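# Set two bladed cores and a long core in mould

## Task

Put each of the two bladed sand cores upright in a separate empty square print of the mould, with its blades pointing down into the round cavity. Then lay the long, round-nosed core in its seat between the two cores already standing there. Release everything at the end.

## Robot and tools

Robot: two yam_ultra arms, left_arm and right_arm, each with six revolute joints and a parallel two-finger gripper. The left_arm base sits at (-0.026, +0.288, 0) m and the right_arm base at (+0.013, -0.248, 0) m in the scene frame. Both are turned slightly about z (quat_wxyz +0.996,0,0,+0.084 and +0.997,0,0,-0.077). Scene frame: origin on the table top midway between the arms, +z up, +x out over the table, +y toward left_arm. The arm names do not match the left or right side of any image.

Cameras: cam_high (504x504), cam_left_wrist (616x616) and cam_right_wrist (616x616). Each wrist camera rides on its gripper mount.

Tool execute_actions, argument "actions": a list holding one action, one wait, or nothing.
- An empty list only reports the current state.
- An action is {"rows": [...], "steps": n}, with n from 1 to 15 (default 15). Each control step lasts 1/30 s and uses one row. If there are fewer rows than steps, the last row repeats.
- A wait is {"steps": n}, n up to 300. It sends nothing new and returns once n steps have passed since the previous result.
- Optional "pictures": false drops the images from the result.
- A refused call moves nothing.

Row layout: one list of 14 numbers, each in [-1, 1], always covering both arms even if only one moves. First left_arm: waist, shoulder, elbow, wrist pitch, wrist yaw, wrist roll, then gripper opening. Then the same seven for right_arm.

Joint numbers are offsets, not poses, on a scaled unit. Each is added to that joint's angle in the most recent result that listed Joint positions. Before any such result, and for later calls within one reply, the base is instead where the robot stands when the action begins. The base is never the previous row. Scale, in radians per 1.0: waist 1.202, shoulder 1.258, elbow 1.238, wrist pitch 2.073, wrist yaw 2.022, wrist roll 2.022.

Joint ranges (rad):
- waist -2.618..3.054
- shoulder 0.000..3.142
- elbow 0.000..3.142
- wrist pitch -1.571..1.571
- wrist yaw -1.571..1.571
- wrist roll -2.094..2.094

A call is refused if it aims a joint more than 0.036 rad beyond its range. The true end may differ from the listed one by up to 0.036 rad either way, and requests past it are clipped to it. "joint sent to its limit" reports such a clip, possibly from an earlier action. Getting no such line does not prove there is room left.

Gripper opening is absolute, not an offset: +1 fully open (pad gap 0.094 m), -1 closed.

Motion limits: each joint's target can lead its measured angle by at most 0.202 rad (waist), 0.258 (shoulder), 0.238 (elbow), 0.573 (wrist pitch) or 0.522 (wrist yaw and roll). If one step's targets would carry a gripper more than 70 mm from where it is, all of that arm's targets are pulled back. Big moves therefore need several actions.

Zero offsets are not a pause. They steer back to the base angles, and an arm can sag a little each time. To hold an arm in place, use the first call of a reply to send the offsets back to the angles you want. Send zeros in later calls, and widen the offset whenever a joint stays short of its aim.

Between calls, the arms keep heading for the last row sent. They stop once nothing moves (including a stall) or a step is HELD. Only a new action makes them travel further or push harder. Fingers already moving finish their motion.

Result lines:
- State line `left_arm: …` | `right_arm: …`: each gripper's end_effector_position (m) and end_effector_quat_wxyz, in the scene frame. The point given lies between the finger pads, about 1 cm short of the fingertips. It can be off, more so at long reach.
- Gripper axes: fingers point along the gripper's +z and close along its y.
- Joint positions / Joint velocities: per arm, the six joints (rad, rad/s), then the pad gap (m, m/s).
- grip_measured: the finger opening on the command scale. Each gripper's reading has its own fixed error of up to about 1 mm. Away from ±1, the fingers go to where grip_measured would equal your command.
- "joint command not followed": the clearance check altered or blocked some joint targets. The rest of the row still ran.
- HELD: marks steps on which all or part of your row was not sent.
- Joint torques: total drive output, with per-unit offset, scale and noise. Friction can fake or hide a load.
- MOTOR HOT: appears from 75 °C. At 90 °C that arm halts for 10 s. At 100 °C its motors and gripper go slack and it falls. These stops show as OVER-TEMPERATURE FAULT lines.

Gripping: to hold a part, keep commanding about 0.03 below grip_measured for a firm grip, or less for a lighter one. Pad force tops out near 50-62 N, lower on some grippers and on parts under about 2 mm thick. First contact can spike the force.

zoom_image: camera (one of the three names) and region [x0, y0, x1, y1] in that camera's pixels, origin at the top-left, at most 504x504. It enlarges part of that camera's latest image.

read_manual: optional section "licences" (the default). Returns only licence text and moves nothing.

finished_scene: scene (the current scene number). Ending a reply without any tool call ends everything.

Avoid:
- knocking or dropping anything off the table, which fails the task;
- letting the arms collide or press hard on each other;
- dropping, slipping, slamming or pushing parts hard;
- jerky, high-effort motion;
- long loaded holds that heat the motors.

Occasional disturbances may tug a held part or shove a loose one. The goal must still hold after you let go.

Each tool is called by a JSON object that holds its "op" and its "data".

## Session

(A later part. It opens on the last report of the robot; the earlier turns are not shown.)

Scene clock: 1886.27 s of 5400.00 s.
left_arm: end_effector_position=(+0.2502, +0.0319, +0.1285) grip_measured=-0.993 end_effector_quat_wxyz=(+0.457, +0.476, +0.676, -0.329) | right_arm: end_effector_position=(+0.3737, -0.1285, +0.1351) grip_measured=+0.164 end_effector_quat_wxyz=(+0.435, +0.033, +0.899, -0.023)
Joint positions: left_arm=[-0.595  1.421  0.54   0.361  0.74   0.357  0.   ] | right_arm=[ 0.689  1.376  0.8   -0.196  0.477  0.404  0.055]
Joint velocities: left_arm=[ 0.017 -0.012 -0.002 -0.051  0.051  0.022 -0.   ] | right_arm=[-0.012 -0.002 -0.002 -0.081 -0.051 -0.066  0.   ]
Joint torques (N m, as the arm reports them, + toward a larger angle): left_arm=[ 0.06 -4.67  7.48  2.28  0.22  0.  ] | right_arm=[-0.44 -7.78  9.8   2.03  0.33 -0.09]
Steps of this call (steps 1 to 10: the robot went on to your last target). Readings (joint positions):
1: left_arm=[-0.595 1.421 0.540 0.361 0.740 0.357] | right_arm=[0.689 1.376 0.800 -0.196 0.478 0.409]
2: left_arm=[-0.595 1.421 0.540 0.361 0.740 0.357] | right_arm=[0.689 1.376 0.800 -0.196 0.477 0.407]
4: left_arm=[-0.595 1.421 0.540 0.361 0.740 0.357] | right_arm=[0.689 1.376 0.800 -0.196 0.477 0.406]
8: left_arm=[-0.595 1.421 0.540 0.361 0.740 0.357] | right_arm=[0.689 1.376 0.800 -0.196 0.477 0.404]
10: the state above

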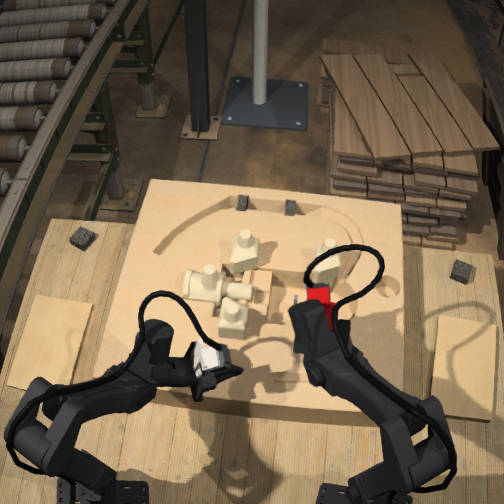

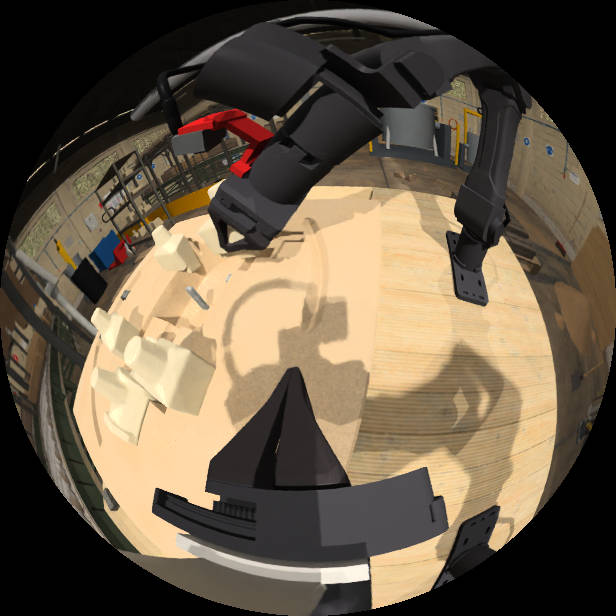

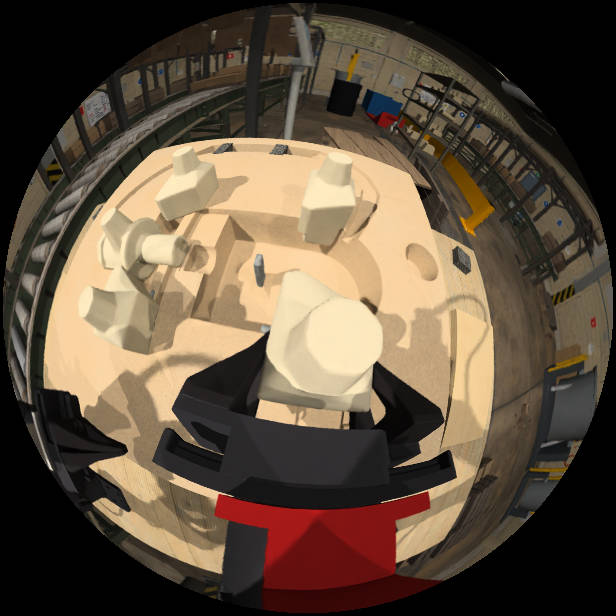

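{"op": "execute_actions", "data": {"actions": [{"rows":[[0,0,0.01,0,0,0,-1,0,-0.045,0.04,0.03,0.01,0,0.1],[0,0,0.01,0,0,0,-1,0,-0.05,0.045,0.03,0.01,0,0.1],[0,0,0.01,0,0,0,-1,0.015,-0.05,0.045,0.025,0.015,0.005,0.1],[0,0,0.01,0,0,0,-1,0.03,-0.05,0.045,0.02,0.02,0.01,0.1],[0,0,0.01,0,0,0,-1,0.045,-0.05,0.045,0.015,0.025,0.02,0.1],[0,0,0.01,0,0,0,-1,0.06,-0.05,0.045,0.01,0.03,0.025,0.1],[0,0,0.01,0,0,0,-1,0.075,-0.05,0.045,0.005,0.04,0.035,0.1],[0,0,0.01,0,0,0,-1,0.09,-0.05,0.045,0,0.045,0.045,0.1],[0,0,0.01,0,0,0,-1,0.104,-0.05,0.045,-0.004,0.054,0.051,0.1]]}], "pictures": false}}

{"op": "execute_actions", "data": {"actions": [{"steps":10}], "pictures": false}}

{"op": "execute_actions", "data": {"actions": [{"rows":[[0,0,0.01,0,0,0,-1,0,0,0.015,0.03,0.012,0,0.1],[0,0,0.01,0,0,0,-1,0,0.005,0.015,0.03,0.012,0,0.1],[0,0,0.01,0,0,0,-1,0,0.01,0.015,0.03,0.012,0,0.1],[0,0,0.01,0,0,0,-1,0,0.015,0.015,0.035,0.012,0,0.1],[0,0,0.01,0,0,0,-1,0,0.02,0.015,0.035,0.012,0,0.1],[0,0,0.01,0,0,0,-1,0,0.025,0.015,0.035,0.012,0,0.1],[0,0,0.01,0,0,0,-1,0,0.03,0.015,0.035,0.012,0,0.1],[0,0,0.01,0,0,0,-1,0,0.036,0.015,0.035,0.012,0,0.1]]}]}}

{"op": "zoom_image", "data": {"camera": "cam_left_wrist", "region": [190,190,310,290]}}

Scene clock: 1902.67 s of 5400.00 s.
left_arm: end_effector_position=(+0.2502, +0.0319, +0.1285) grip_measured=-0.993 end_effector_quat_wxyz=(+0.457, +0.476, +0.676, -0.329) | right_arm: end_effector_position=(+0.3547, -0.0982, +0.1421) grip_measured=+0.164 end_effector_quat_wxyz=(+0.441, +0.023, +0.897, -0.008)
Joint positions: left_arm=[-0.595  1.421  0.54   0.361  0.74   0.357  0.   ] | right_arm=[ 0.812  1.356  0.811 -0.244  0.536  0.484  0.055]
Joint velocities: left_arm=[ 0.002  0.002 -0.007 -0.066  0.007 -0.037 -0.   ] | right_arm=[-0.007 -0.007 -0.022 -0.066  0.168  0.095  0.001]
Joint torques (N m, as the arm reports them, + toward a larger angle): left_arm=[ 0.   -4.68  7.49  2.25  0.21  0.01] | right_arm=[ 0.21 -7.14  9.92  2.04  0.63  0.09]
Steps of this call (steps 1 to 15: the robot went on to your last target; steps 16 to 90: nothing new was sent; then 12.90 s passed at rest; steps 91 to 105: all 15 steps of this action). Readings (joint positions):
91: left_arm=[-0.595 1.421 0.540 0.361 0.740 0.357] | right_arm=[0.689 1.375 0.800 -0.196 0.476 0.403]
92: left_arm=[-0.595 1.421 0.540 0.361 0.740 0.357] | right_arm=[0.689 1.372 0.800 -0.197 0.476 0.403]
94: left_arm=[-0.595 1.421 0.540 0.361 0.740 0.357] | right_arm=[0.694 1.364 0.800 -0.199 0.481 0.405]
98: left_arm=[-0.595 1.421 0.540 0.361 0.740 0.357] | right_arm=[0.753 1.356 0.808 -0.217 0.509 0.437]
105: the state above

Scene clock: 1903.00 s of 5400.00 s.
left_arm: end_effector_position=(+0.2502, +0.0319, +0.1285) grip_measured=-0.993 end_effector_quat_wxyz=(+0.457, +0.476, +0.676, -0.329) | right_arm: end_effector_position=(+0.3542, -0.1010, +0.1417) grip_measured=+0.164 end_effector_quat_wxyz=(+0.441, +0.030, +0.897, -0.013)
Joint positions: left_arm=[-0.595  1.421  0.54   0.361  0.74   0.357  0.   ] | right_arm=[ 0.812  1.356  0.811 -0.252  0.549  0.496  0.055]
Joint velocities: left_arm=[ 0.012 -0.007 -0.007  0.022 -0.022 -0.022  0.   ] | right_arm=[ 0.007 -0.007 -0.012 -0.066 -0.022 -0.022 -0.001]
Joint torques (N m, as the arm reports them, + toward a larger angle): left_arm=[ 0.04 -4.68  7.46  2.27  0.22  0.  ] | right_arm=[ 0.17 -7.18  9.9   1.99  0.69  0.11]
Steps of this call (steps 1 to 10: the robot went on to your last target). Readings (joint positions):
1: left_arm=[-0.595 1.421 0.540 0.361 0.740 0.357] | right_arm=[0.812 1.356 0.811 -0.246 0.539 0.486]
2: left_arm=[-0.595 1.421 0.540 0.361 0.740 0.357] | right_arm=[0.812 1.356 0.811 -0.248 0.542 0.489]
4: left_arm=[-0.595 1.421 0.540 0.361 0.740 0.357] | right_arm=[0.812 1.356 0.811 -0.250 0.545 0.492]
8: left_arm=[-0.595 1.421 0.540 0.361 0.740 0.357] | right_arm=[0.812 1.356 0.811 -0.252 0.549 0.495]
10: the state above

Scene clock: 1903.50 s of 5400.00 s.
left_arm: end_effector_position=(+0.2502, +0.0319, +0.1285) grip_measured=-0.993 end_effector_quat_wxyz=(+0.457, +0.476, +0.676, -0.329) | right_arm: end_effector_position=(+0.3568, -0.0995, +0.1295) grip_measured=+0.164 end_effector_quat_wxyz=(+0.432, +0.027, +0.901, -0.022)
Joint positions: left_arm=[-0.595  1.421  0.54   0.361  0.74   0.357  0.   ] | right_arm=[ 0.812  1.399  0.811 -0.237  0.552  0.496  0.055]
Joint velocities: left_arm=[ 0.002 -0.007  0.007 -0.007 -0.007  0.022  0.001] | right_arm=[ 0.002 -0.012 -0.027  0.037 -0.037  0.022  0.001]
Joint torques (N m, as the arm reports them, + toward a larger angle): left_arm=[ 0.01 -4.68  7.48  2.24  0.21 -0.01] | right_arm=[-0.08 -4.36  8.07  2.06  0.54  0.01]
Steps of this call (steps 1 to 15: all 15 steps of this action). Readings (joint positions):
1: left_arm=[-0.595 1.421 0.540 0.361 0.740 0.357] | right_arm=[0.812 1.356 0.811 -0.252 0.549 0.496]
2: left_arm=[-0.595 1.421 0.540 0.361 0.740 0.357] | right_arm=[0.812 1.356 0.811 -0.252 0.549 0.496]
4: left_arm=[-0.595 1.421 0.540 0.361 0.740 0.357] | right_arm=[0.812 1.361 0.811 -0.249 0.549 0.496]
8: left_arm=[-0.595 1.421 0.540 0.361 0.740 0.357] | right_arm=[0.812 1.390 0.811 -0.243 0.549 0.496]
15: the state above

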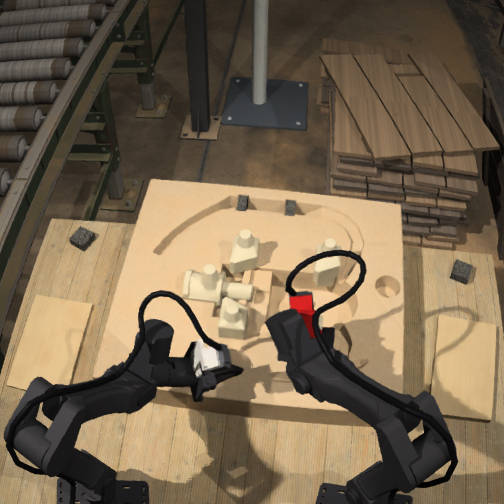

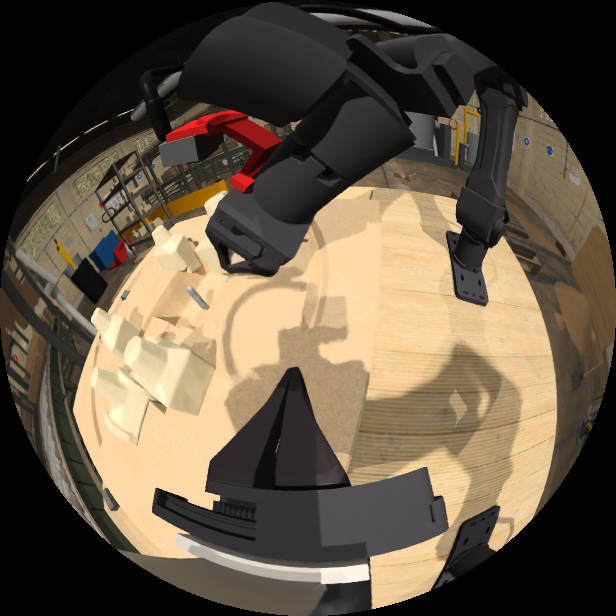

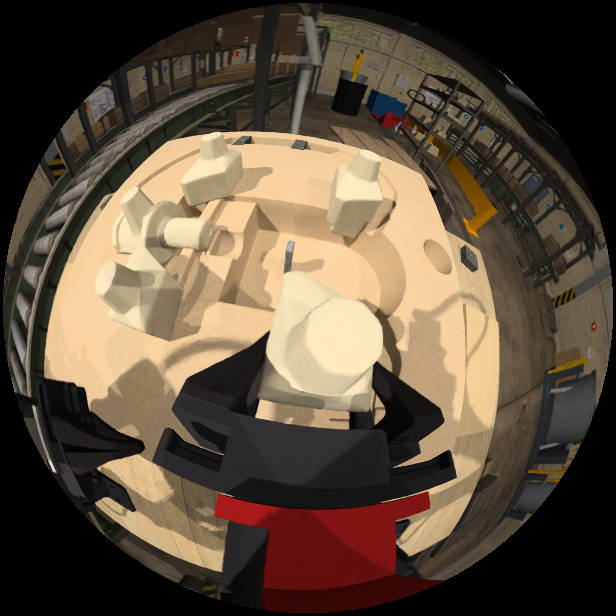

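Region (190, 190, 310, 290) of cam_left_wrist's 616x616 image, scaled by 4.200, with more detail than that image has.

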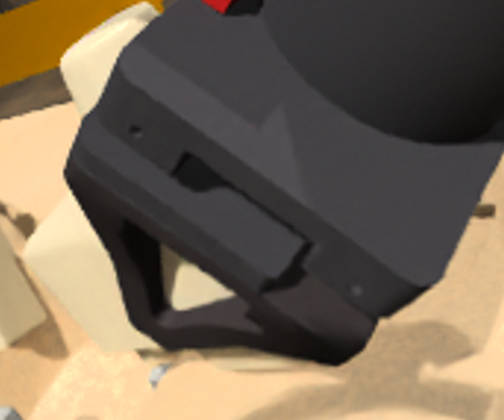

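{"op": "execute_actions", "data": {"actions": [{"rows":[[0,0,0.01,0,0,0,-1,0,-0.04,0.015,0.035,0.01,0,0.1],[0,0,0.01,0,0,0,-1,0,-0.05,0.01,0.04,0.01,0,0.1],[0,0,0.01,0,0,0,-1,0,-0.06,0,0.045,0.01,0,0.1],[0,0,0.01,0,0,0,-1,-0.01,-0.07,-0.01,0.05,0.005,-0.005,0.1],[0,0,0.01,0,0,0,-1,-0.015,-0.075,-0.02,0.055,0.005,-0.01,0.1],[0,0,0.01,0,0,0,-1,-0.02,-0.08,-0.03,0.058,0.005,-0.015,0.1],[0,0,0.01,0,0,0,-1,-0.025,-0.08,-0.04,0.058,0.005,-0.02,0.1],[0,0,0.01,0,0,0,-1,-0.028,-0.08,-0.05,0.058,0.005,-0.02,0.1],[0,0,0.01,0,0,0,-1,-0.028,-0.08,-0.055,0.058,0.005,-0.02,0.1]]}], "pictures": false}}

{"op": "execute_actions", "data": {"actions": [{"steps":10}], "pictures": false}}

{"op": "execute_actions", "data": {"actions": [{"rows":[[0,0,0.01,0,0,0,-1,0,0,0.015,0.02,0.012,0,0.1],[0,0,0.01,0,0,0,-1,0,0.005,0.015,0.02,0.012,0,0.1],[0,0,0.01,0,0,0,-1,0,0.01,0.015,0.02,0.012,0,0.1],[0,0,0.01,0,0,0,-1,0,0.015,0.015,0.02,0.012,0,0.1],[0,0,0.01,0,0,0,-1,0,0.02,0.015,0.02,0.012,0,0.1],[0,0,0.01,0,0,0,-1,0,0.025,0.015,0.02,0.012,0,0.1],[0,0,0.01,0,0,0,-1,0,0.03,0.015,0.02,0.012,0,0.1]]}]}}

{"op": "zoom_image", "data": {"camera": "cam_left_wrist", "region": [190,190,310,290]}}

Scene clock: 1918.23 s of 5400.00 s.
left_arm: end_effector_position=(+0.2502, +0.0319, +0.1285) grip_measured=-0.993 end_effector_quat_wxyz=(+0.457, +0.476, +0.676, -0.329) | right_arm: end_effector_position=(+0.3500, -0.1137, +0.1273) grip_measured=+0.164 end_effector_quat_wxyz=(+0.442, +0.028, +0.896, -0.018)
Joint positions: left_arm=[-0.595  1.421  0.54   0.361  0.74   0.357  0.   ] | right_arm=[ 0.787  1.333  0.729 -0.184  0.54   0.466  0.055]
Joint velocities: left_arm=[ 0.002  0.002 -0.012 -0.022  0.022 -0.037  0.001] | right_arm=[-0.012  0.012 -0.022 -0.022  0.022 -0.051 -0.001]
Joint torques (N m, as the arm reports them, + toward a larger angle): left_arm=[ 0.06 -4.74  7.51  2.24  0.22  0.  ] | right_arm=[-0.72 -6.34  7.75  2.17  0.53 -0.09]
Steps of this call (steps 1 to 15: the robot went on to your last target; steps 16 to 90: nothing new was sent; then 11.23 s passed at rest; steps 91 to 105: all 15 steps of this action). Readings (joint positions):
91: left_arm=[-0.595 1.421 0.540 0.361 0.740 0.357] | right_arm=[0.812 1.399 0.811 -0.236 0.552 0.496]
92: left_arm=[-0.595 1.421 0.540 0.361 0.740 0.357] | right_arm=[0.812 1.398 0.811 -0.235 0.551 0.496]
94: left_arm=[-0.595 1.421 0.540 0.361 0.740 0.357] | right_arm=[0.812 1.384 0.803 -0.225 0.547 0.495]
98: left_arm=[-0.595 1.421 0.540 0.361 0.740 0.357] | right_arm=[0.800 1.340 0.767 -0.193 0.541 0.480]
105: the state above

Scene clock: 1918.57 s of 5400.00 s.
left_arm: end_effector_position=(+0.2502, +0.0319, +0.1285) grip_measured=-0.993 end_effector_quat_wxyz=(+0.457, +0.476, +0.676, -0.329) | right_arm: end_effector_position=(+0.3502, -0.1136, +0.1276) grip_measured=+0.164 end_effector_quat_wxyz=(+0.443, +0.027, +0.896, -0.019)
Joint positions: left_arm=[-0.595  1.421  0.54   0.361  0.74   0.357  0.   ] | right_arm=[ 0.787  1.333  0.729 -0.182  0.54   0.463  0.055]
Joint velocities: left_arm=[-0.002 -0.002  0.017  0.051  0.007  0.022 -0.001] | right_arm=[-0.002  0.007 -0.012  0.007 -0.037  0.095 -0.001]
Joint torques (N m, as the arm reports them, + toward a larger angle): left_arm=[ 0.04 -4.65  7.46  2.25  0.23  0.  ] | right_arm=[-0.72 -6.23  7.74  2.17  0.51 -0.07]
Steps of this call (steps 1 to 10: the robot went on to your last target). Readings (joint positions):
1: left_arm=[-0.595 1.421 0.540 0.361 0.740 0.357] | right_arm=[0.787 1.333 0.729 -0.184 0.540 0.465]
2: left_arm=[-0.595 1.421 0.540 0.361 0.740 0.357] | right_arm=[0.787 1.333 0.729 -0.183 0.540 0.465]
4: left_arm=[-0.595 1.421 0.540 0.361 0.740 0.357] | right_arm=[0.787 1.333 0.729 -0.182 0.540 0.464]
8: left_arm=[-0.595 1.421 0.540 0.361 0.740 0.357] | right_arm=[0.787 1.333 0.729 -0.182 0.540 0.463]
10: the state above

Scene clock: 1919.07 s of 5400.00 s.
left_arm: end_effector_position=(+0.2502, +0.0319, +0.1285) grip_measured=-0.993 end_effector_quat_wxyz=(+0.457, +0.476, +0.676, -0.329) | right_arm: end_effector_position=(+0.3514, -0.1141, +0.1217) grip_measured=+0.164 end_effector_quat_wxyz=(+0.439, +0.026, +0.898, -0.026)
Joint positions: left_arm=[-0.595  1.421  0.54   0.361  0.74   0.357  0.   ] | right_arm=[ 0.787  1.355  0.729 -0.176  0.548  0.463  0.055]
Joint velocities: left_arm=[ 0.007 -0.002  0.002  0.007 -0.007 -0.007  0.001] | right_arm=[-0.022 -0.007 -0.002 -0.037 -0.051 -0.022  0.001]
Joint torques (N m, as the arm reports them, + toward a larger angle): left_arm=[ 0.02 -4.65  7.47  2.25  0.22  0.  ] | right_arm=[-0.01 -3.    7.94  1.84  0.47 -0.02]
Steps of this call (steps 1 to 15: all 15 steps of this action). Readings (joint positions):
1: left_arm=[-0.595 1.421 0.540 0.361 0.740 0.357] | right_arm=[0.787 1.333 0.729 -0.183 0.540 0.463]
2: left_arm=[-0.595 1.421 0.540 0.361 0.740 0.357] | right_arm=[0.787 1.333 0.729 -0.184 0.540 0.463]
4: left_arm=[-0.595 1.421 0.540 0.361 0.740 0.357] | right_arm=[0.787 1.338 0.729 -0.185 0.540 0.463]
8: left_arm=[-0.595 1.421 0.540 0.361 0.740 0.357] | right_arm=[0.787 1.354 0.729 -0.179 0.547 0.463]
15: the state above

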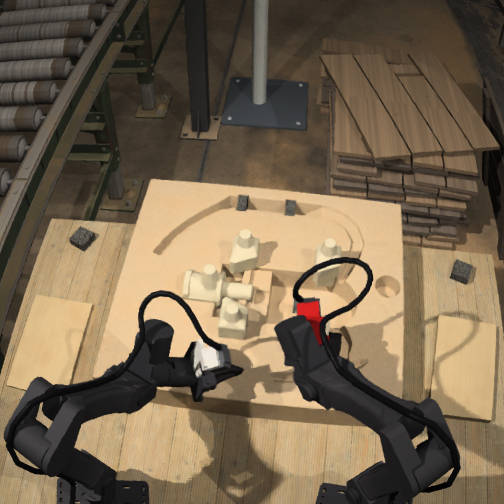

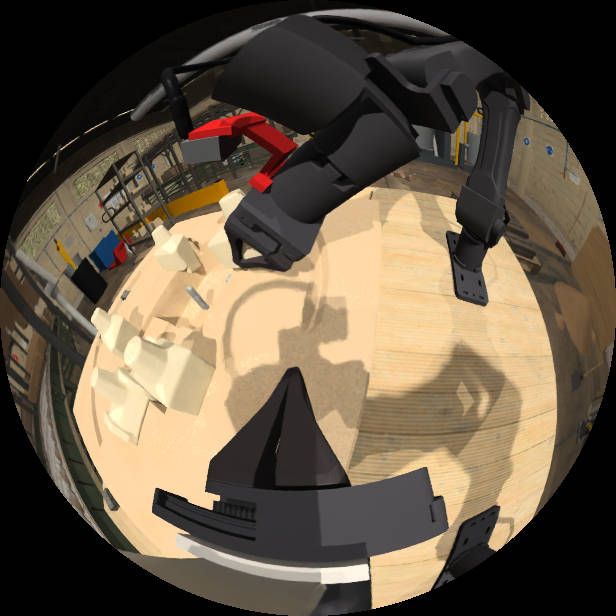

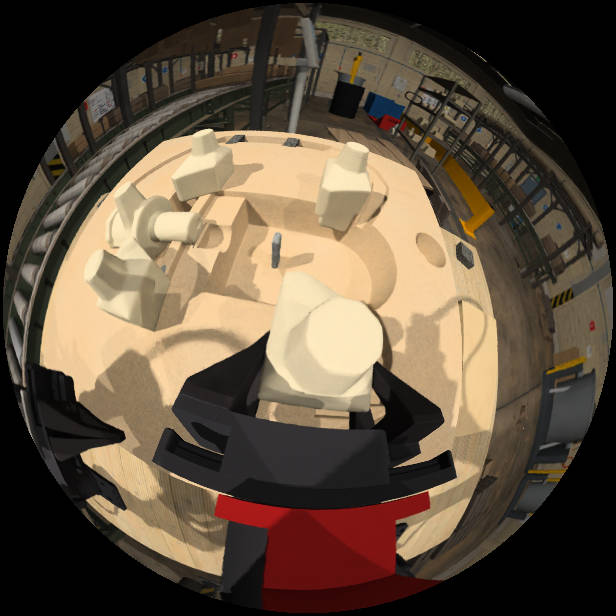

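Region (190, 190, 310, 290) of cam_left_wrist's 616x616 image, scaled by 4.200, with more detail than that image has.

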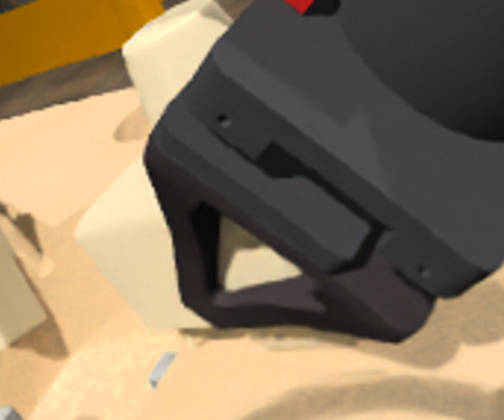

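{"op": "execute_actions", "data": {"actions": [{"rows":[[0.03,0,0.08,0,0,0,-1,0,-0.02,0.015,0.02,0.012,0,0.1],[0.06,0,0.16,0,0,0,-1,0,-0.02,0.015,0.02,0.012,0,0.1],[0.1,0,0.24,0,0.02,0.02,-1,0,-0.02,0.015,0.02,0.012,0,0.1],[0.14,0,0.32,-0.03,0.04,0.05,-1,0,-0.02,0.015,0.02,0.012,0,0.1],[0.18,0,0.4,-0.06,0.06,0.08,-1,0,-0.02,0.015,0.02,0.012,0,0.1],[0.2,0,0.48,-0.1,0.08,0.11,-1,0,-0.02,0.015,0.02,0.012,0,0.1],[0.2,0,0.56,-0.14,0.1,0.14,-1,0,-0.02,0.015,0.02,0.012,0,0.1],[0.2,0.02,0.64,-0.18,0.1,0.17,-1,0,-0.02,0.015,0.02,0.012,0,0.1],[0.2,0.05,0.72,-0.22,0.1,0.2,-1,0,-0.02,0.015,0.02,0.012,0,0.1],[0.2,0.08,0.8,-0.26,0.1,0.23,-1,0,-0.02,0.015,0.02,0.012,0,0.1],[0.2,0.12,0.86,-0.3,0.1,0.26,-1,0,-0.02,0.015,0.02,0.012,0,0.1],[0.2,0.16,0.9,-0.35,0.1,0.29,-1,0,-0.02,0.015,0.02,0.012,0,0.1],[0.2,0.2,0.95,-0.4,0.1,0.32,-1,0,-0.02,0.015,0.02,0.012,0,0.1],[0.2,0.25,1,-0.45,0.11,0.34,-1,0,-0.02,0.015,0.02,0.012,0,0.1]]}], "pictures": false}}

{"op": "execute_actions", "data": {"actions": [{"steps":25}], "pictures": false}}

Scene clock: 1954.73 s of 5400.00 s.
left_arm: end_effector_position=(+0.3990, +0.0668, +0.3403) grip_measured=-0.993 end_effector_quat_wxyz=(+0.597, +0.587, +0.518, -0.176) | right_arm: end_effector_position=(+0.3515, -0.1141, +0.1219) grip_measured=+0.164 end_effector_quat_wxyz=(+0.439, +0.026, +0.898, -0.026)
Joint positions: left_arm=[-0.353  1.653  1.511 -0.237  0.915  0.866  0.   ] | right_arm=[ 0.787  1.355  0.729 -0.175  0.549  0.463  0.055]
Joint velocities: left_arm=[ 0.007  1.385  2.361 -1.956  0.198  1.136 -0.001] | right_arm=[ 0.002 -0.007  0.022 -0.081 -0.007  0.007  0.   ]
Joint torques (N m, as the arm reports them, + toward a larger angle): left_arm=[-0.3  -7.81  7.75  1.78  0.38 -0.01] | right_arm=[ 0.   -5.79  8.02  1.91  0.54 -0.01]
From where the robot then was, a joint's target lay farther than a number of 1.0 reaches, so one or more steps of this call were cut to that.
Steps of this call (steps 1 to 15: the robot went on to your last target; steps 16 to 90: nothing new was sent; then 32.17 s passed at rest; steps 91 to 105: all 15 steps of this action). Readings (joint positions):
91: left_arm=[-0.593 1.421 0.548 0.355 0.741 0.358] | right_arm=[0.787 1.355 0.729 -0.176 0.549 0.463]
92: left_arm=[-0.584 1.424 0.572 0.340 0.742 0.358] | right_arm=[0.787 1.355 0.729 -0.176 0.549 0.463]
94: left_arm=[-0.544 1.429 0.652 0.326 0.752 0.373] | right_arm=[0.787 1.355 0.729 -0.175 0.549 0.463]
98: left_arm=[-0.400 1.432 0.895 0.206 0.827 0.501] | right_arm=[0.787 1.355 0.729 -0.175 0.549 0.463]
105: the state above

Scene clock: 1955.57 s of 5400.00 s.
left_arm: end_effector_position=(+0.3994, +0.0635, +0.3541) grip_measured=-0.993 end_effector_quat_wxyz=(+0.567, +0.630, +0.501, -0.173) | right_arm: end_effector_position=(+0.3515, -0.1141, +0.1219) grip_measured=+0.164 end_effector_quat_wxyz=(+0.439, +0.026, +0.898, -0.026)
Joint positions: left_arm=[-0.353  1.741  1.756 -0.543  0.944  1.045  0.   ] | right_arm=[ 0.787  1.355  0.729 -0.175  0.549  0.463  0.055]
Joint velocities: left_arm=[ 0.012  0.007  0.007 -0.051  0.037 -0.022  0.   ] | right_arm=[-0.022 -0.012 -0.012 -0.007 -0.051  0.066 -0.002]
Joint torques (N m, as the arm reports them, + toward a larger angle): left_arm=[-0.22 -8.64  9.01  1.84  0.44 -0.04] | right_arm=[-0.04 -5.77  7.97  1.93  0.57  0.02]
Steps of this call (steps 1 to 25: the robot went on to your last target). Readings (joint positions):
1: left_arm=[-0.353 1.695 1.590 -0.300 0.920 0.902] | right_arm=[0.787 1.355 0.729 -0.175 0.549 0.463]
2: left_arm=[-0.353 1.727 1.655 -0.348 0.920 0.931] | right_arm=[0.787 1.355 0.729 -0.175 0.549 0.463]
4: left_arm=[-0.353 1.748 1.722 -0.411 0.923 0.972] | right_arm=[0.787 1.355 0.729 -0.175 0.549 0.463]
8: left_arm=[-0.353 1.741 1.755 -0.482 0.939 1.016] | right_arm=[0.787 1.355 0.729 -0.175 0.549 0.463]
25: the state above

{"op": "execute_actions", "data": {"actions": [{"rows":[[0,0.03,0.07,-0.03,0,0,-1,0,-0.03,0.04,0.02,0.01,0,0.1],[0,0.06,0.12,-0.05,0,0,-1,0,-0.03,0.05,0.02,0.01,0,0.1],[0,0.1,0.17,-0.08,0,0,-1,0,-0.03,0.06,0.02,0.01,0,0.1],[0,0.14,0.22,-0.1,0,0,-1,0,-0.03,0.07,0.02,0.01,0,0.1],[0,0.18,0.27,-0.13,0,0,-1,0,-0.03,0.08,0.02,0.01,0,0.1],[0,0.22,0.32,-0.15,0,0,-1,0,-0.03,0.09,0.02,0.01,0,0.1],[0,0.26,0.37,-0.18,0,0,-1,-0.01,-0.03,0.09,0.02,0,0,0.1],[0,0.3,0.42,-0.2,0,0,-1,-0.02,-0.03,0.09,0.015,-0.005,-0.005,0.1],[0,0.33,0.46,-0.23,0,0,-1,-0.03,-0.01,0.09,0.01,-0.01,-0.01,0.1],[-0.02,0.36,0.5,-0.25,0,0,-1,-0.04,0,0.09,0.01,-0.015,-0.02,0.1],[-0.04,0.39,0.5,-0.27,0,0,-1,-0.049,0.005,0.09,0.01,-0.015,-0.02,0.1],[-0.05,0.41,0.5,-0.29,0,0,-1,-0.049,0.008,0.09,0.01,-0.015,-0.02,0.1]]}], "pictures": false}}

{"op": "execute_actions", "data": {"actions": [{"steps":20}]}}

Scene clock: 1968.77 s of 5400.00 s.
left_arm: end_effector_position=(+0.4610, +0.0323, +0.2655) grip_measured=-0.993 end_effector_quat_wxyz=(+0.433, +0.618, +0.595, -0.276) | right_arm: end_effector_position=(+0.3693, -0.1181, +0.1428) grip_measured=+0.164 end_effector_quat_wxyz=(+0.448, +0.037, +0.893, -0.017)
Joint positions: left_arm=[-0.391  2.254  2.346 -1.011  0.935  1.048  0.   ] | right_arm=[ 0.734  1.362  0.803 -0.198  0.512  0.438  0.055]
Joint velocities: left_arm=[-0.281  0.618  0.002 -0.974 -0.11  -0.051  0.   ] | right_arm=[-0.042  0.1   -0.017 -0.037 -0.022 -0.037 -0.001]
Joint torques (N m, as the arm reports them, + toward a larger angle): left_arm=[ -0.36 -14.89   9.11   1.71   0.56  -0.01] | right_arm=[-0.33 -4.53  9.44  2.08  0.35 -0.1 ]
Steps of this call (steps 1 to 30: the robot went on to your last target; steps 31 to 90: nothing new was sent; then 9.70 s passed at rest; steps 91 to 105: all 15 steps of this action). Readings (joint positions):
91: left_arm=[-0.353 1.746 1.766 -0.556 0.944 1.046] | right_arm=[0.787 1.355 0.730 -0.176 0.549 0.463]
92: left_arm=[-0.353 1.762 1.798 -0.576 0.944 1.046] | right_arm=[0.787 1.355 0.733 -0.179 0.549 0.463]
94: left_arm=[-0.353 1.823 1.907 -0.623 0.944 1.047] | right_arm=[0.787 1.355 0.744 -0.188 0.547 0.463]
98: left_arm=[-0.353 2.001 2.167 -0.747 0.944 1.048] | right_arm=[0.785 1.355 0.786 -0.195 0.539 0.462]
105: the state above

Scene clock: 1969.43 s of 5400.00 s.
left_arm: end_effector_position=(+0.4424, +0.0257, +0.2460) grip_measured=-0.993 end_effector_quat_wxyz=(+0.383, +0.613, +0.620, -0.306) | right_arm: end_effector_position=(+0.3678, -0.1168, +0.1374) grip_measured=+0.164 end_effector_quat_wxyz=(+0.439, +0.029, +0.898, -0.018)
Joint positions: left_arm=[-0.414  2.27   2.346 -1.121  0.927  1.048  0.   ] | right_arm=[ 0.734  1.371  0.803 -0.207  0.5    0.43   0.055]
Joint velocities: left_arm=[ 0.007  0.002 -0.002 -0.037  0.007 -0.037  0.   ] | right_arm=[-0.002  0.012 -0.032 -0.007  0.037 -0.022  0.001]
Joint torques (N m, as the arm reports them, + toward a larger angle): left_arm=[  0.24 -13.03   8.98   1.25   0.59  -0.03] | right_arm=[-0.54 -4.76  9.38  2.04  0.46 -0.1 ]
Steps of this call (steps 1 to 20: the robot went on to your last target). Readings (joint positions):
1: left_arm=[-0.400 2.272 2.346 -1.038 0.932 1.048] | right_arm=[0.734 1.365 0.803 -0.200 0.511 0.436]
2: left_arm=[-0.407 2.284 2.346 -1.060 0.930 1.048] | right_arm=[0.734 1.368 0.803 -0.202 0.509 0.435]
4: left_arm=[-0.413 2.291 2.346 -1.090 0.927 1.048] | right_arm=[0.734 1.371 0.803 -0.206 0.505 0.433]
8: left_arm=[-0.414 2.278 2.346 -1.110 0.927 1.048] | right_arm=[0.734 1.371 0.803 -0.207 0.501 0.431]
20: the state above

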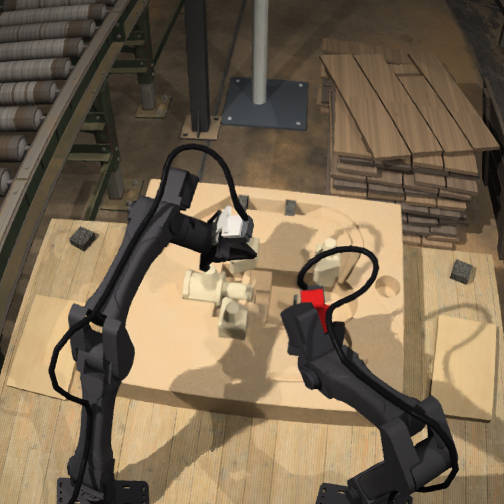

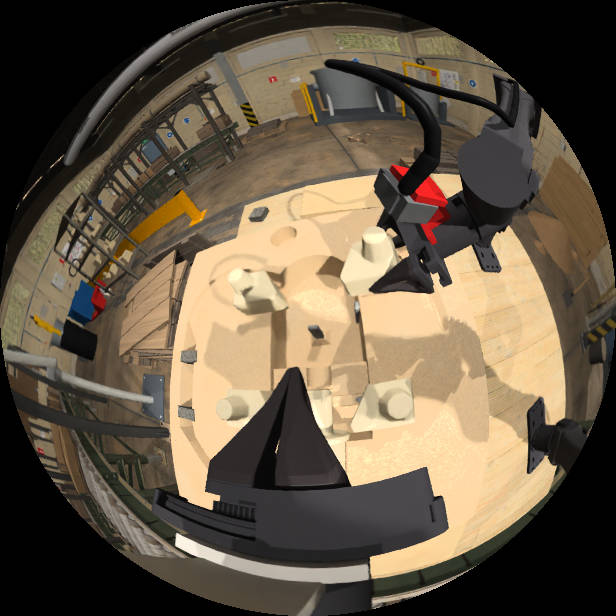

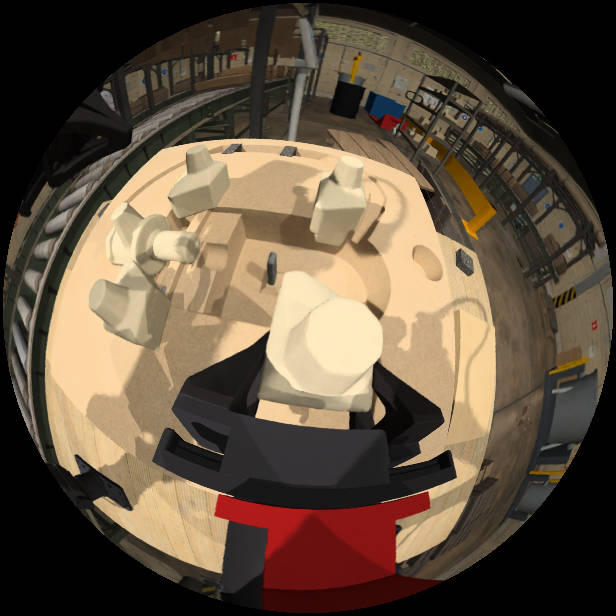

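{"op": "zoom_image", "data": {"camera": "cam_left_wrist", "region": [210,200,450,340]}}

Region (210, 200, 450, 340) of cam_left_wrist's 616x616 image, scaled by 2.100, with more detail than that image has; it fills the top 294 rows of this view, and the rest is white.

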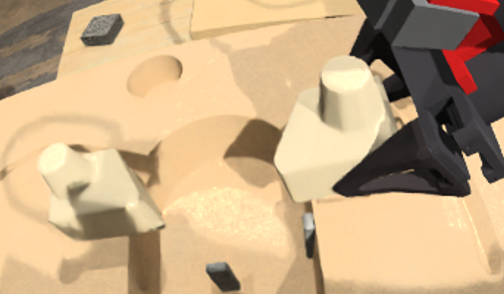

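{"op": "execute_actions", "data": {"actions": [{"rows":[[0,-0.03,0.02,0,0,0,-1,0,0,0.015,0.03,0.012,0,0.1],[0,-0.03,0.02,0,0,0,-1,0,0.01,0.015,0.03,0.012,0,0.1],[0,-0.03,0.02,0,0,0,-1,0,0.02,0.015,0.03,0.012,0,0.1],[0,-0.03,0.02,0,0,0,-1,0,0.03,0.015,0.03,0.012,0,0.1]]}]}}

{"op": "zoom_image", "data": {"camera": "cam_left_wrist", "region": [320,220,450,330]}}

Scene clock: 1981.07 s of 5400.00 s.
left_arm: end_effector_position=(+0.4399, +0.0270, +0.2571) grip_measured=-0.993 end_effector_quat_wxyz=(+0.391, +0.615, +0.616, -0.298) | right_arm: end_effector_position=(+0.3695, -0.1160, +0.1322) grip_measured=+0.164 end_effector_quat_wxyz=(+0.436, +0.028, +0.899, -0.023)
Joint positions: left_arm=[-0.414  2.246  2.346 -1.121  0.921  1.048  0.   ] | right_arm=[ 0.736  1.392  0.803 -0.196  0.506  0.429  0.055]
Joint velocities: left_arm=[-0.002  0.002 -0.002  0.007  0.007  0.022 -0.   ] | right_arm=[-0.012  0.002  0.002 -0.007  0.007  0.037  0.   ]
Joint torques (N m, as the arm reports them, + toward a larger angle): left_arm=[  0.06 -12.93   8.7    1.58   0.48   0.01] | right_arm=[-0.15 -3.38  8.1   2.04  0.47  0.  ]
Steps of this call (steps 1 to 15: the robot went on to your last target; steps 16 to 90: nothing new was sent; then 8.13 s passed at rest; steps 91 to 105: all 15 steps of this action). Readings (joint positions):
91: left_arm=[-0.414 2.268 2.346 -1.121 0.926 1.048] | right_arm=[0.734 1.371 0.803 -0.207 0.500 0.430]
92: left_arm=[-0.414 2.267 2.346 -1.121 0.923 1.048] | right_arm=[0.734 1.373 0.803 -0.207 0.500 0.430]
94: left_arm=[-0.414 2.260 2.346 -1.121 0.922 1.048] | right_arm=[0.734 1.384 0.803 -0.203 0.500 0.430]
98: left_arm=[-0.414 2.247 2.346 -1.121 0.922 1.048] | right_arm=[0.736 1.392 0.803 -0.196 0.506 0.429]
105: the state above

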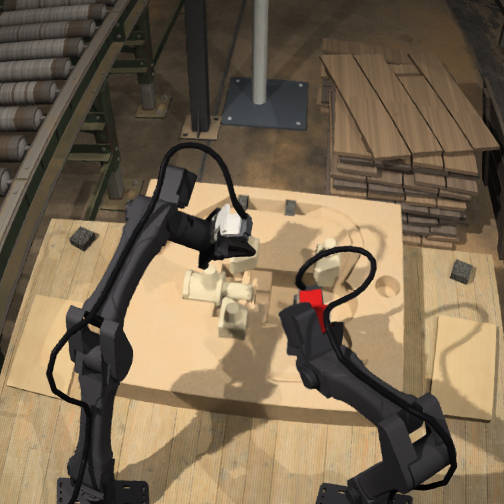

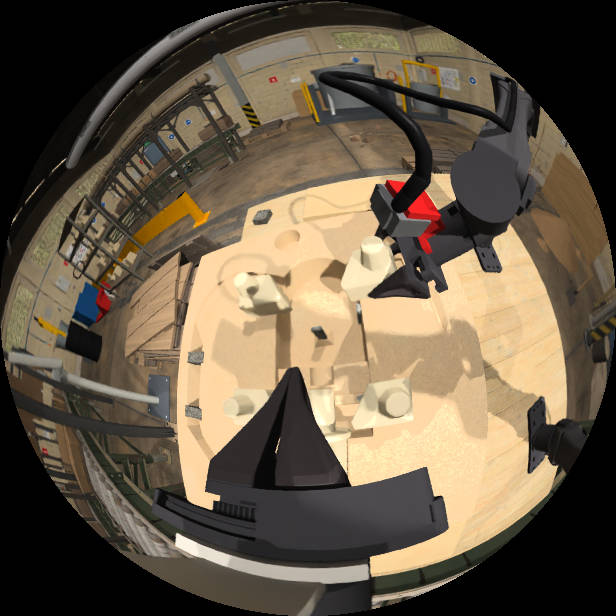

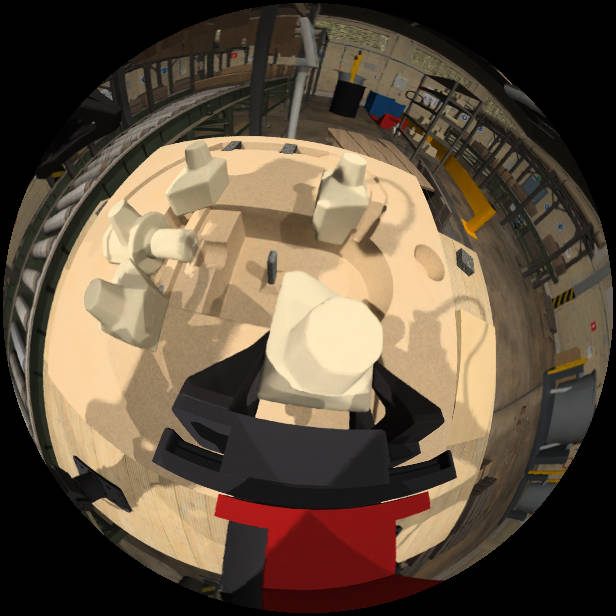

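Region (320, 220, 450, 330) of cam_left_wrist's 616x616 image, scaled by 3.877, with more detail than that image has; it fills the top 426 rows of this view, and the rest is white.

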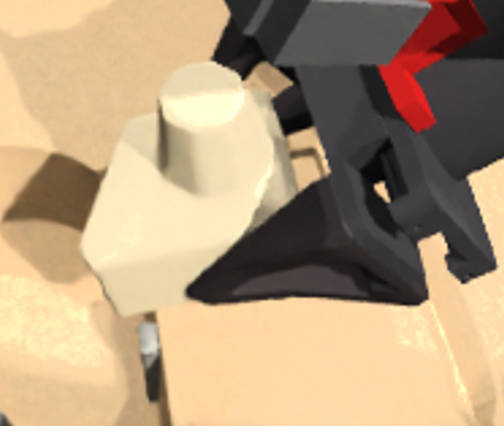

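{"op": "execute_actions", "data": {"actions": [{"rows":[[0,-0.02,0.02,0,0,0,-1,0,-0.04,0.015,0.03,0.012,0,0.1],[0,-0.02,0.02,0,0,0,-1,0,-0.055,0.015,0.03,0.012,0,0.1],[0,-0.02,0.02,0,0,0,-1,0,-0.07,0.015,0.03,0.012,0,0.1],[0,-0.02,0.02,0,0,0,-1,0,-0.085,0.015,0.03,0.012,0,0.1],[0,-0.02,0.02,0,0,0,-1,0,-0.1,0.015,0.03,0.012,0,0.1],[0,-0.02,0.02,0,0,0,-1,0,-0.12,0.015,0.03,0.012,0,0.1],[0,-0.02,0.02,0,0,0,-1,0,-0.14,0.015,0.03,0.012,0,0.1],[0,-0.02,0.02,0,0,0,-1,-0.02,-0.16,0.015,0.03,0.012,0,0.1],[0,-0.02,0.02,0,0,0,-1,-0.05,-0.18,0.015,0.03,0.012,0,0.1],[0,-0.02,0.02,0,0,0,-1,-0.08,-0.2,0.015,0.03,0.012,0,0.1],[0,-0.02,0.02,0,0,0,-1,-0.11,-0.22,0.015,0.03,0.012,0,0.1],[0,-0.02,0.02,0,0,0,-1,-0.14,-0.24,0.015,0.03,0.012,0,0.1]]}], "pictures": false}}

{"op": "execute_actions", "data": {"actions": [{"steps":10}]}}

{"op": "zoom_image", "data": {"camera": "cam_left_wrist", "region": [310,180,470,340]}}

Scene clock: 1999.93 s of 5400.00 s.
left_arm: end_effector_position=(+0.4405, +0.0275, +0.2564) grip_measured=-0.993 end_effector_quat_wxyz=(+0.391, +0.616, +0.617, -0.296) | right_arm: end_effector_position=(+0.3716, -0.1846, +0.2267) grip_measured=+0.164 end_effector_quat_wxyz=(+0.536, +0.135, +0.833, -0.001)
Joint positions: left_arm=[-0.414  2.246  2.346 -1.121  0.915  1.048  0.   ] | right_arm=[ 0.571  1.121  0.803 -0.192  0.517  0.429  0.055]
Joint velocities: left_arm=[-0.007 -0.002 -0.012  0.007 -0.022  0.007 -0.   ] | right_arm=[-0.32  -0.3   -0.032  0.066  0.256 -0.007  0.   ]
Joint torques (N m, as the arm reports them, + toward a larger angle): left_arm=[  0.07 -13.81   8.58   1.58   0.48   0.  ] | right_arm=[ 1.54 -3.44  8.48  2.2  -0.19  0.01]
Steps of this call (steps 1 to 15: the robot went on to your last target; steps 16 to 90: nothing new was sent; then 15.37 s passed at rest; steps 91 to 105: all 15 steps of this action). Readings (joint positions):
91: left_arm=[-0.414 2.246 2.346 -1.121 0.920 1.048] | right_arm=[0.736 1.390 0.803 -0.196 0.505 0.429]
92: left_arm=[-0.414 2.246 2.346 -1.121 0.918 1.048] | right_arm=[0.736 1.386 0.803 -0.197 0.505 0.429]
94: left_arm=[-0.414 2.246 2.346 -1.121 0.917 1.048] | right_arm=[0.736 1.369 0.803 -0.200 0.504 0.429]
98: left_arm=[-0.414 2.246 2.346 -1.121 0.915 1.048] | right_arm=[0.734 1.288 0.803 -0.204 0.503 0.429]
105: the state above

Scene clock: 2000.27 s of 5400.00 s.
left_arm: end_effector_position=(+0.4406, +0.0276, +0.2563) grip_measured=-0.993 end_effector_quat_wxyz=(+0.391, +0.616, +0.617, -0.296) | right_arm: end_effector_position=(+0.3708, -0.1879, +0.2290) grip_measured=+0.164 end_effector_quat_wxyz=(+0.538, +0.138, +0.831, -0.002)
Joint positions: left_arm=[-0.414  2.246  2.346 -1.121  0.914  1.048  0.   ] | right_arm=[ 0.564  1.112  0.803 -0.196  0.519  0.429  0.055]
Joint velocities: left_arm=[ 0.002 -0.012 -0.007  0.007 -0.051 -0.051  0.   ] | right_arm=[ 0.012 -0.017 -0.012  0.066 -0.051 -0.007 -0.001]
Joint torques (N m, as the arm reports them, + toward a larger angle): left_arm=[  0.14 -13.82   8.61   1.56   0.49   0.  ] | right_arm=[ 0.33 -4.11  8.49  2.39  0.3  -0.01]
Steps of this call (steps 1 to 10: the robot went on to your last target). Readings (joint positions):
1: left_arm=[-0.414 2.246 2.346 -1.121 0.915 1.048] | right_arm=[0.565 1.114 0.803 -0.190 0.524 0.429]
2: left_arm=[-0.414 2.246 2.346 -1.121 0.915 1.048] | right_arm=[0.564 1.112 0.803 -0.189 0.526 0.429]
4: left_arm=[-0.414 2.246 2.346 -1.121 0.915 1.048] | right_arm=[0.564 1.112 0.803 -0.193 0.521 0.429]
8: left_arm=[-0.414 2.246 2.346 -1.121 0.914 1.048] | right_arm=[0.564 1.112 0.803 -0.196 0.520 0.429]
10: the state above

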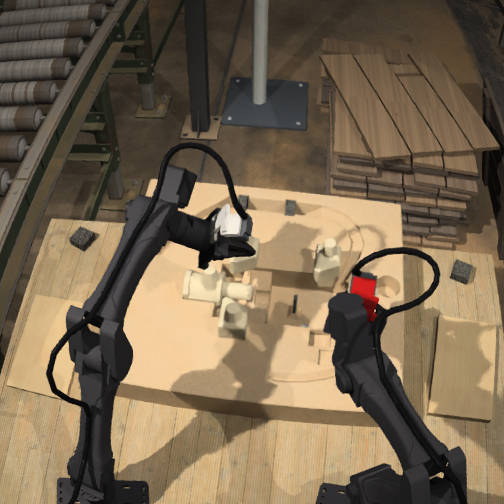

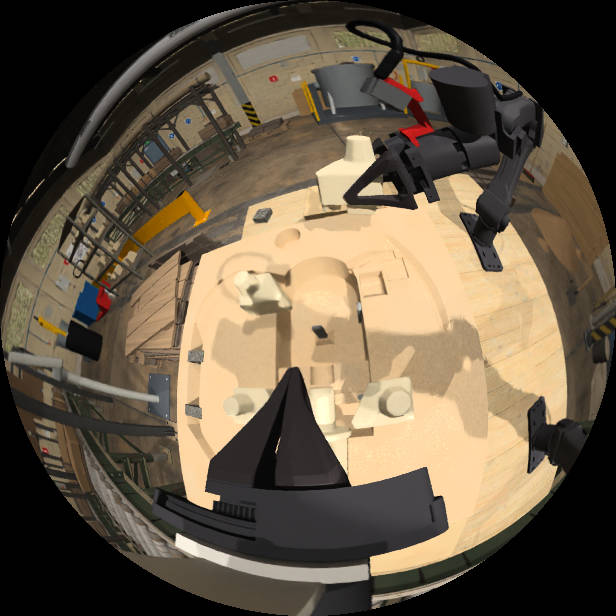

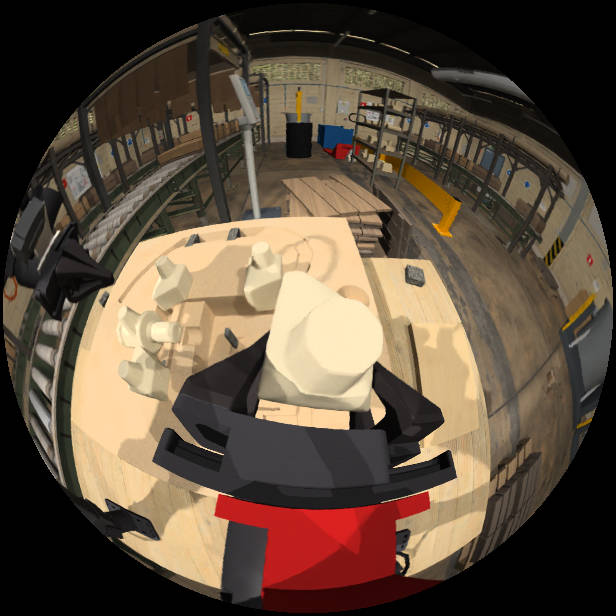

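Region (310, 180, 470, 340) of cam_left_wrist's 616x616 image, scaled by 3.150, with more detail than that image has.

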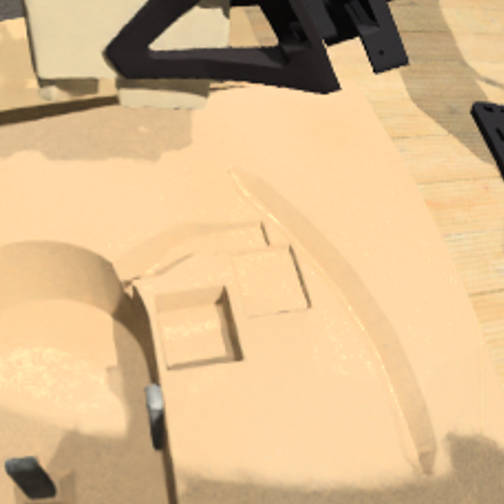

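{"op": "execute_actions", "data": {"actions": [{"rows":[[0,-0.02,0.02,0,0,0,-1,0.02,0,0.015,0.025,0,0,0.1],[0,-0.02,0.02,0,0,0,-1,0.04,0.01,0.015,0.025,0,0,0.1],[0,-0.02,0.02,0,0,0,-1,0.06,0.02,0.015,0.025,-0.01,-0.01,0.1],[0,-0.02,0.02,0,0,0,-1,0.08,0.035,0.015,0.025,-0.015,-0.02,0.1],[0,-0.02,0.02,0,0,0,-1,0.1,0.05,0.015,0.025,-0.02,-0.024,0.1],[0,-0.02,0.02,0,0,0,-1,0.12,0.065,0.015,0.025,-0.024,-0.024,0.1],[0,-0.02,0.02,0,0,0,-1,0.135,0.08,0.015,0.025,-0.024,-0.024,0.1],[0,-0.02,0.02,0,0,0,-1,0.148,0.095,0.015,0.025,-0.024,-0.024,0.1],[0,-0.02,0.02,0,0,0,-1,0.152,0.11,0.015,0.025,-0.024,-0.024,0.1],[0,-0.02,0.02,0,0,0,-1,0.152,0.125,0.015,0.025,-0.024,-0.024,0.1],[0,-0.02,0.02,0,0,0,-1,0.152,0.14,0.015,0.025,-0.024,-0.024,0.1],[0,-0.02,0.02,0,0,0,-1,0.152,0.155,0.015,0.025,-0.024,-0.024,0.1],[0,-0.02,0.02,0,0,0,-1,0.152,0.17,0.015,0.025,-0.024,-0.024,0.1],[0,-0.02,0.02,0,0,0,-1,0.152,0.18,0.015,0.025,-0.024,-0.024,0.1],[0,-0.02,0.02,0,0,0,-1,0.152,0.188,0.015,0.025,-0.024,-0.024,0.1]]}], "pictures": false}}

{"op": "execute_actions", "data": {"actions": [{"steps":15}]}}

{"op": "zoom_image", "data": {"camera": "cam_left_wrist", "region": [310,180,470,340]}}

{"op": "zoom_image", "data": {"camera": "cam_right_wrist", "region": [200,280,440,450]}}

Scene clock: 2029.50 s of 5400.00 s.
left_arm: end_effector_position=(+0.4411, +0.0281, +0.2556) grip_measured=-0.993 end_effector_quat_wxyz=(+0.390, +0.616, +0.619, -0.293) | right_arm: end_effector_position=(+0.3644, -0.1050, +0.1467) grip_measured=+0.164 end_effector_quat_wxyz=(+0.444, +0.001, +0.896, +0.005)
Joint positions: left_arm=[-0.414  2.246  2.346 -1.121  0.909  1.048  0.   ] | right_arm=[ 0.745  1.339  0.803 -0.203  0.452  0.39   0.055]
Joint velocities: left_arm=[-0.007  0.002 -0.002  0.007 -0.007  0.007  0.001] | right_arm=[-0.007  0.427  0.012 -0.022 -0.051 -0.125  0.001]
Joint torques (N m, as the arm reports them, + toward a larger angle): left_arm=[  0.06 -13.83   8.62   1.59   0.48   0.  ] | right_arm=[ 0.14 -5.27  8.17  2.23  0.5  -0.08]
Steps of this call (steps 1 to 15: the robot went on to your last target; steps 16 to 90: nothing new was sent; then 25.73 s passed at rest; steps 91 to 105: all 15 steps of this action). Readings (joint positions):
91: left_arm=[-0.414 2.246 2.346 -1.121 0.914 1.048] | right_arm=[0.566 1.112 0.803 -0.197 0.518 0.429]
92: left_arm=[-0.414 2.246 2.346 -1.121 0.912 1.048] | right_arm=[0.573 1.113 0.803 -0.199 0.519 0.429]
94: left_arm=[-0.414 2.246 2.346 -1.121 0.911 1.048] | right_arm=[0.605 1.125 0.803 -0.199 0.517 0.423]
98: left_arm=[-0.414 2.246 2.346 -1.121 0.909 1.048] | right_arm=[0.702 1.194 0.803 -0.198 0.486 0.402]
105: the state above

Scene clock: 2030.00 s of 5400.00 s.
left_arm: end_effector_position=(+0.4412, +0.0281, +0.2556) grip_measured=-0.993 end_effector_quat_wxyz=(+0.390, +0.616, +0.619, -0.293) | right_arm: end_effector_position=(+0.3638, -0.1050, +0.1357) grip_measured=+0.164 end_effector_quat_wxyz=(+0.430, -0.005, +0.903, -0.004)
Joint positions: left_arm=[-0.414  2.246  2.346 -1.121  0.908  1.048  0.   ] | right_arm=[ 0.745  1.366  0.803 -0.211  0.449  0.388  0.055]
Joint velocities: left_arm=[-0.017 -0.002 -0.027 -0.007 -0.037 -0.022  0.001] | right_arm=[ 0.017  0.002 -0.012  0.037 -0.066  0.007  0.001]
Joint torques (N m, as the arm reports them, + toward a larger angle): left_arm=[  0.11 -13.76   8.65   1.59   0.48   0.01] | right_arm=[ 0.18 -5.54  8.15  2.2   0.47 -0.11]
Steps of this call (steps 1 to 15: the robot went on to your last target). Readings (joint positions):
1: left_arm=[-0.414 2.246 2.346 -1.121 0.908 1.048] | right_arm=[0.745 1.352 0.803 -0.204 0.451 0.390]
2: left_arm=[-0.414 2.246 2.346 -1.121 0.908 1.048] | right_arm=[0.745 1.361 0.803 -0.208 0.450 0.389]
4: left_arm=[-0.414 2.246 2.346 -1.121 0.908 1.048] | right_arm=[0.745 1.366 0.803 -0.212 0.449 0.388]
8: left_arm=[-0.414 2.246 2.346 -1.121 0.908 1.048] | right_arm=[0.745 1.366 0.803 -0.211 0.449 0.388]
15: the state above

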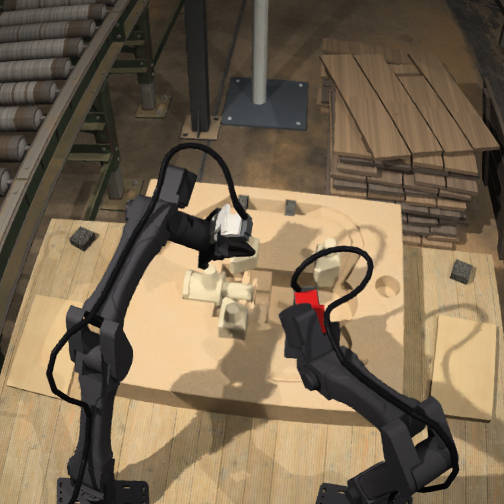

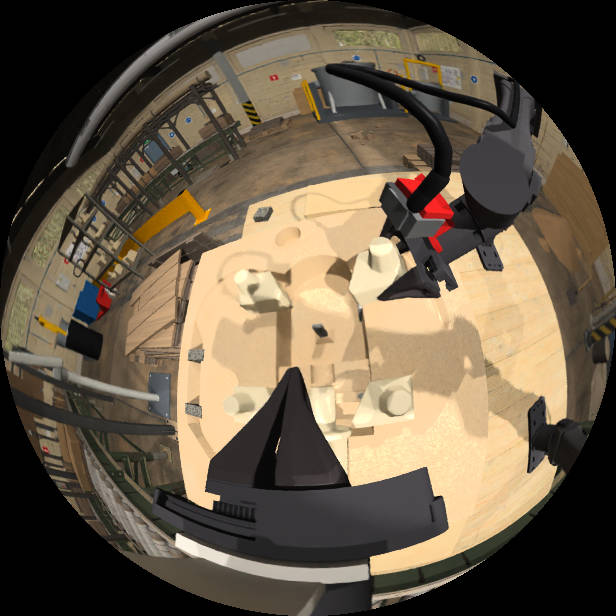

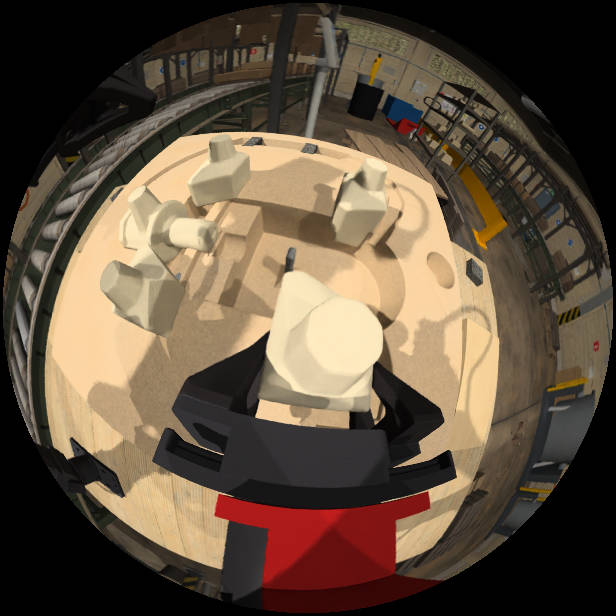

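Region (310, 180, 470, 340) of cam_left_wrist's 616x616 image, scaled by 3.150, with more detail than that image has.

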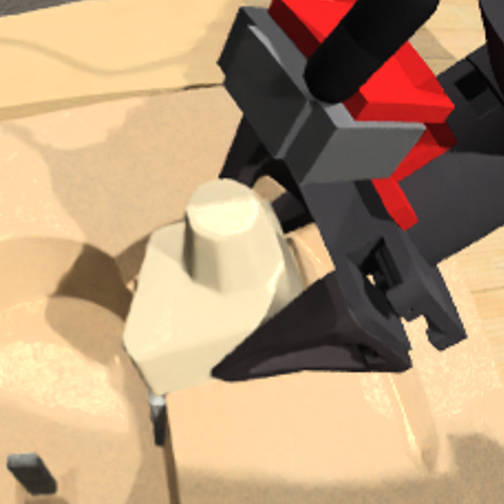

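Region (200, 280, 440, 450) of cam_right_wrist's 616x616 image, scaled by 2.100, with more detail than that image has; it fills the top 357 rows of this view, and the rest is white.

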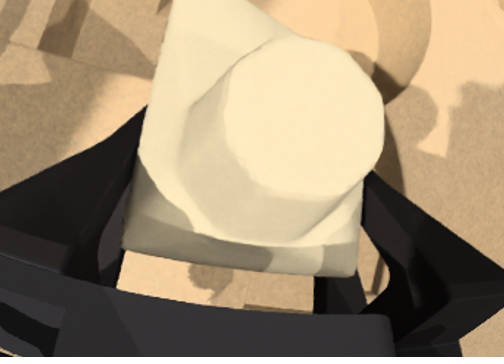

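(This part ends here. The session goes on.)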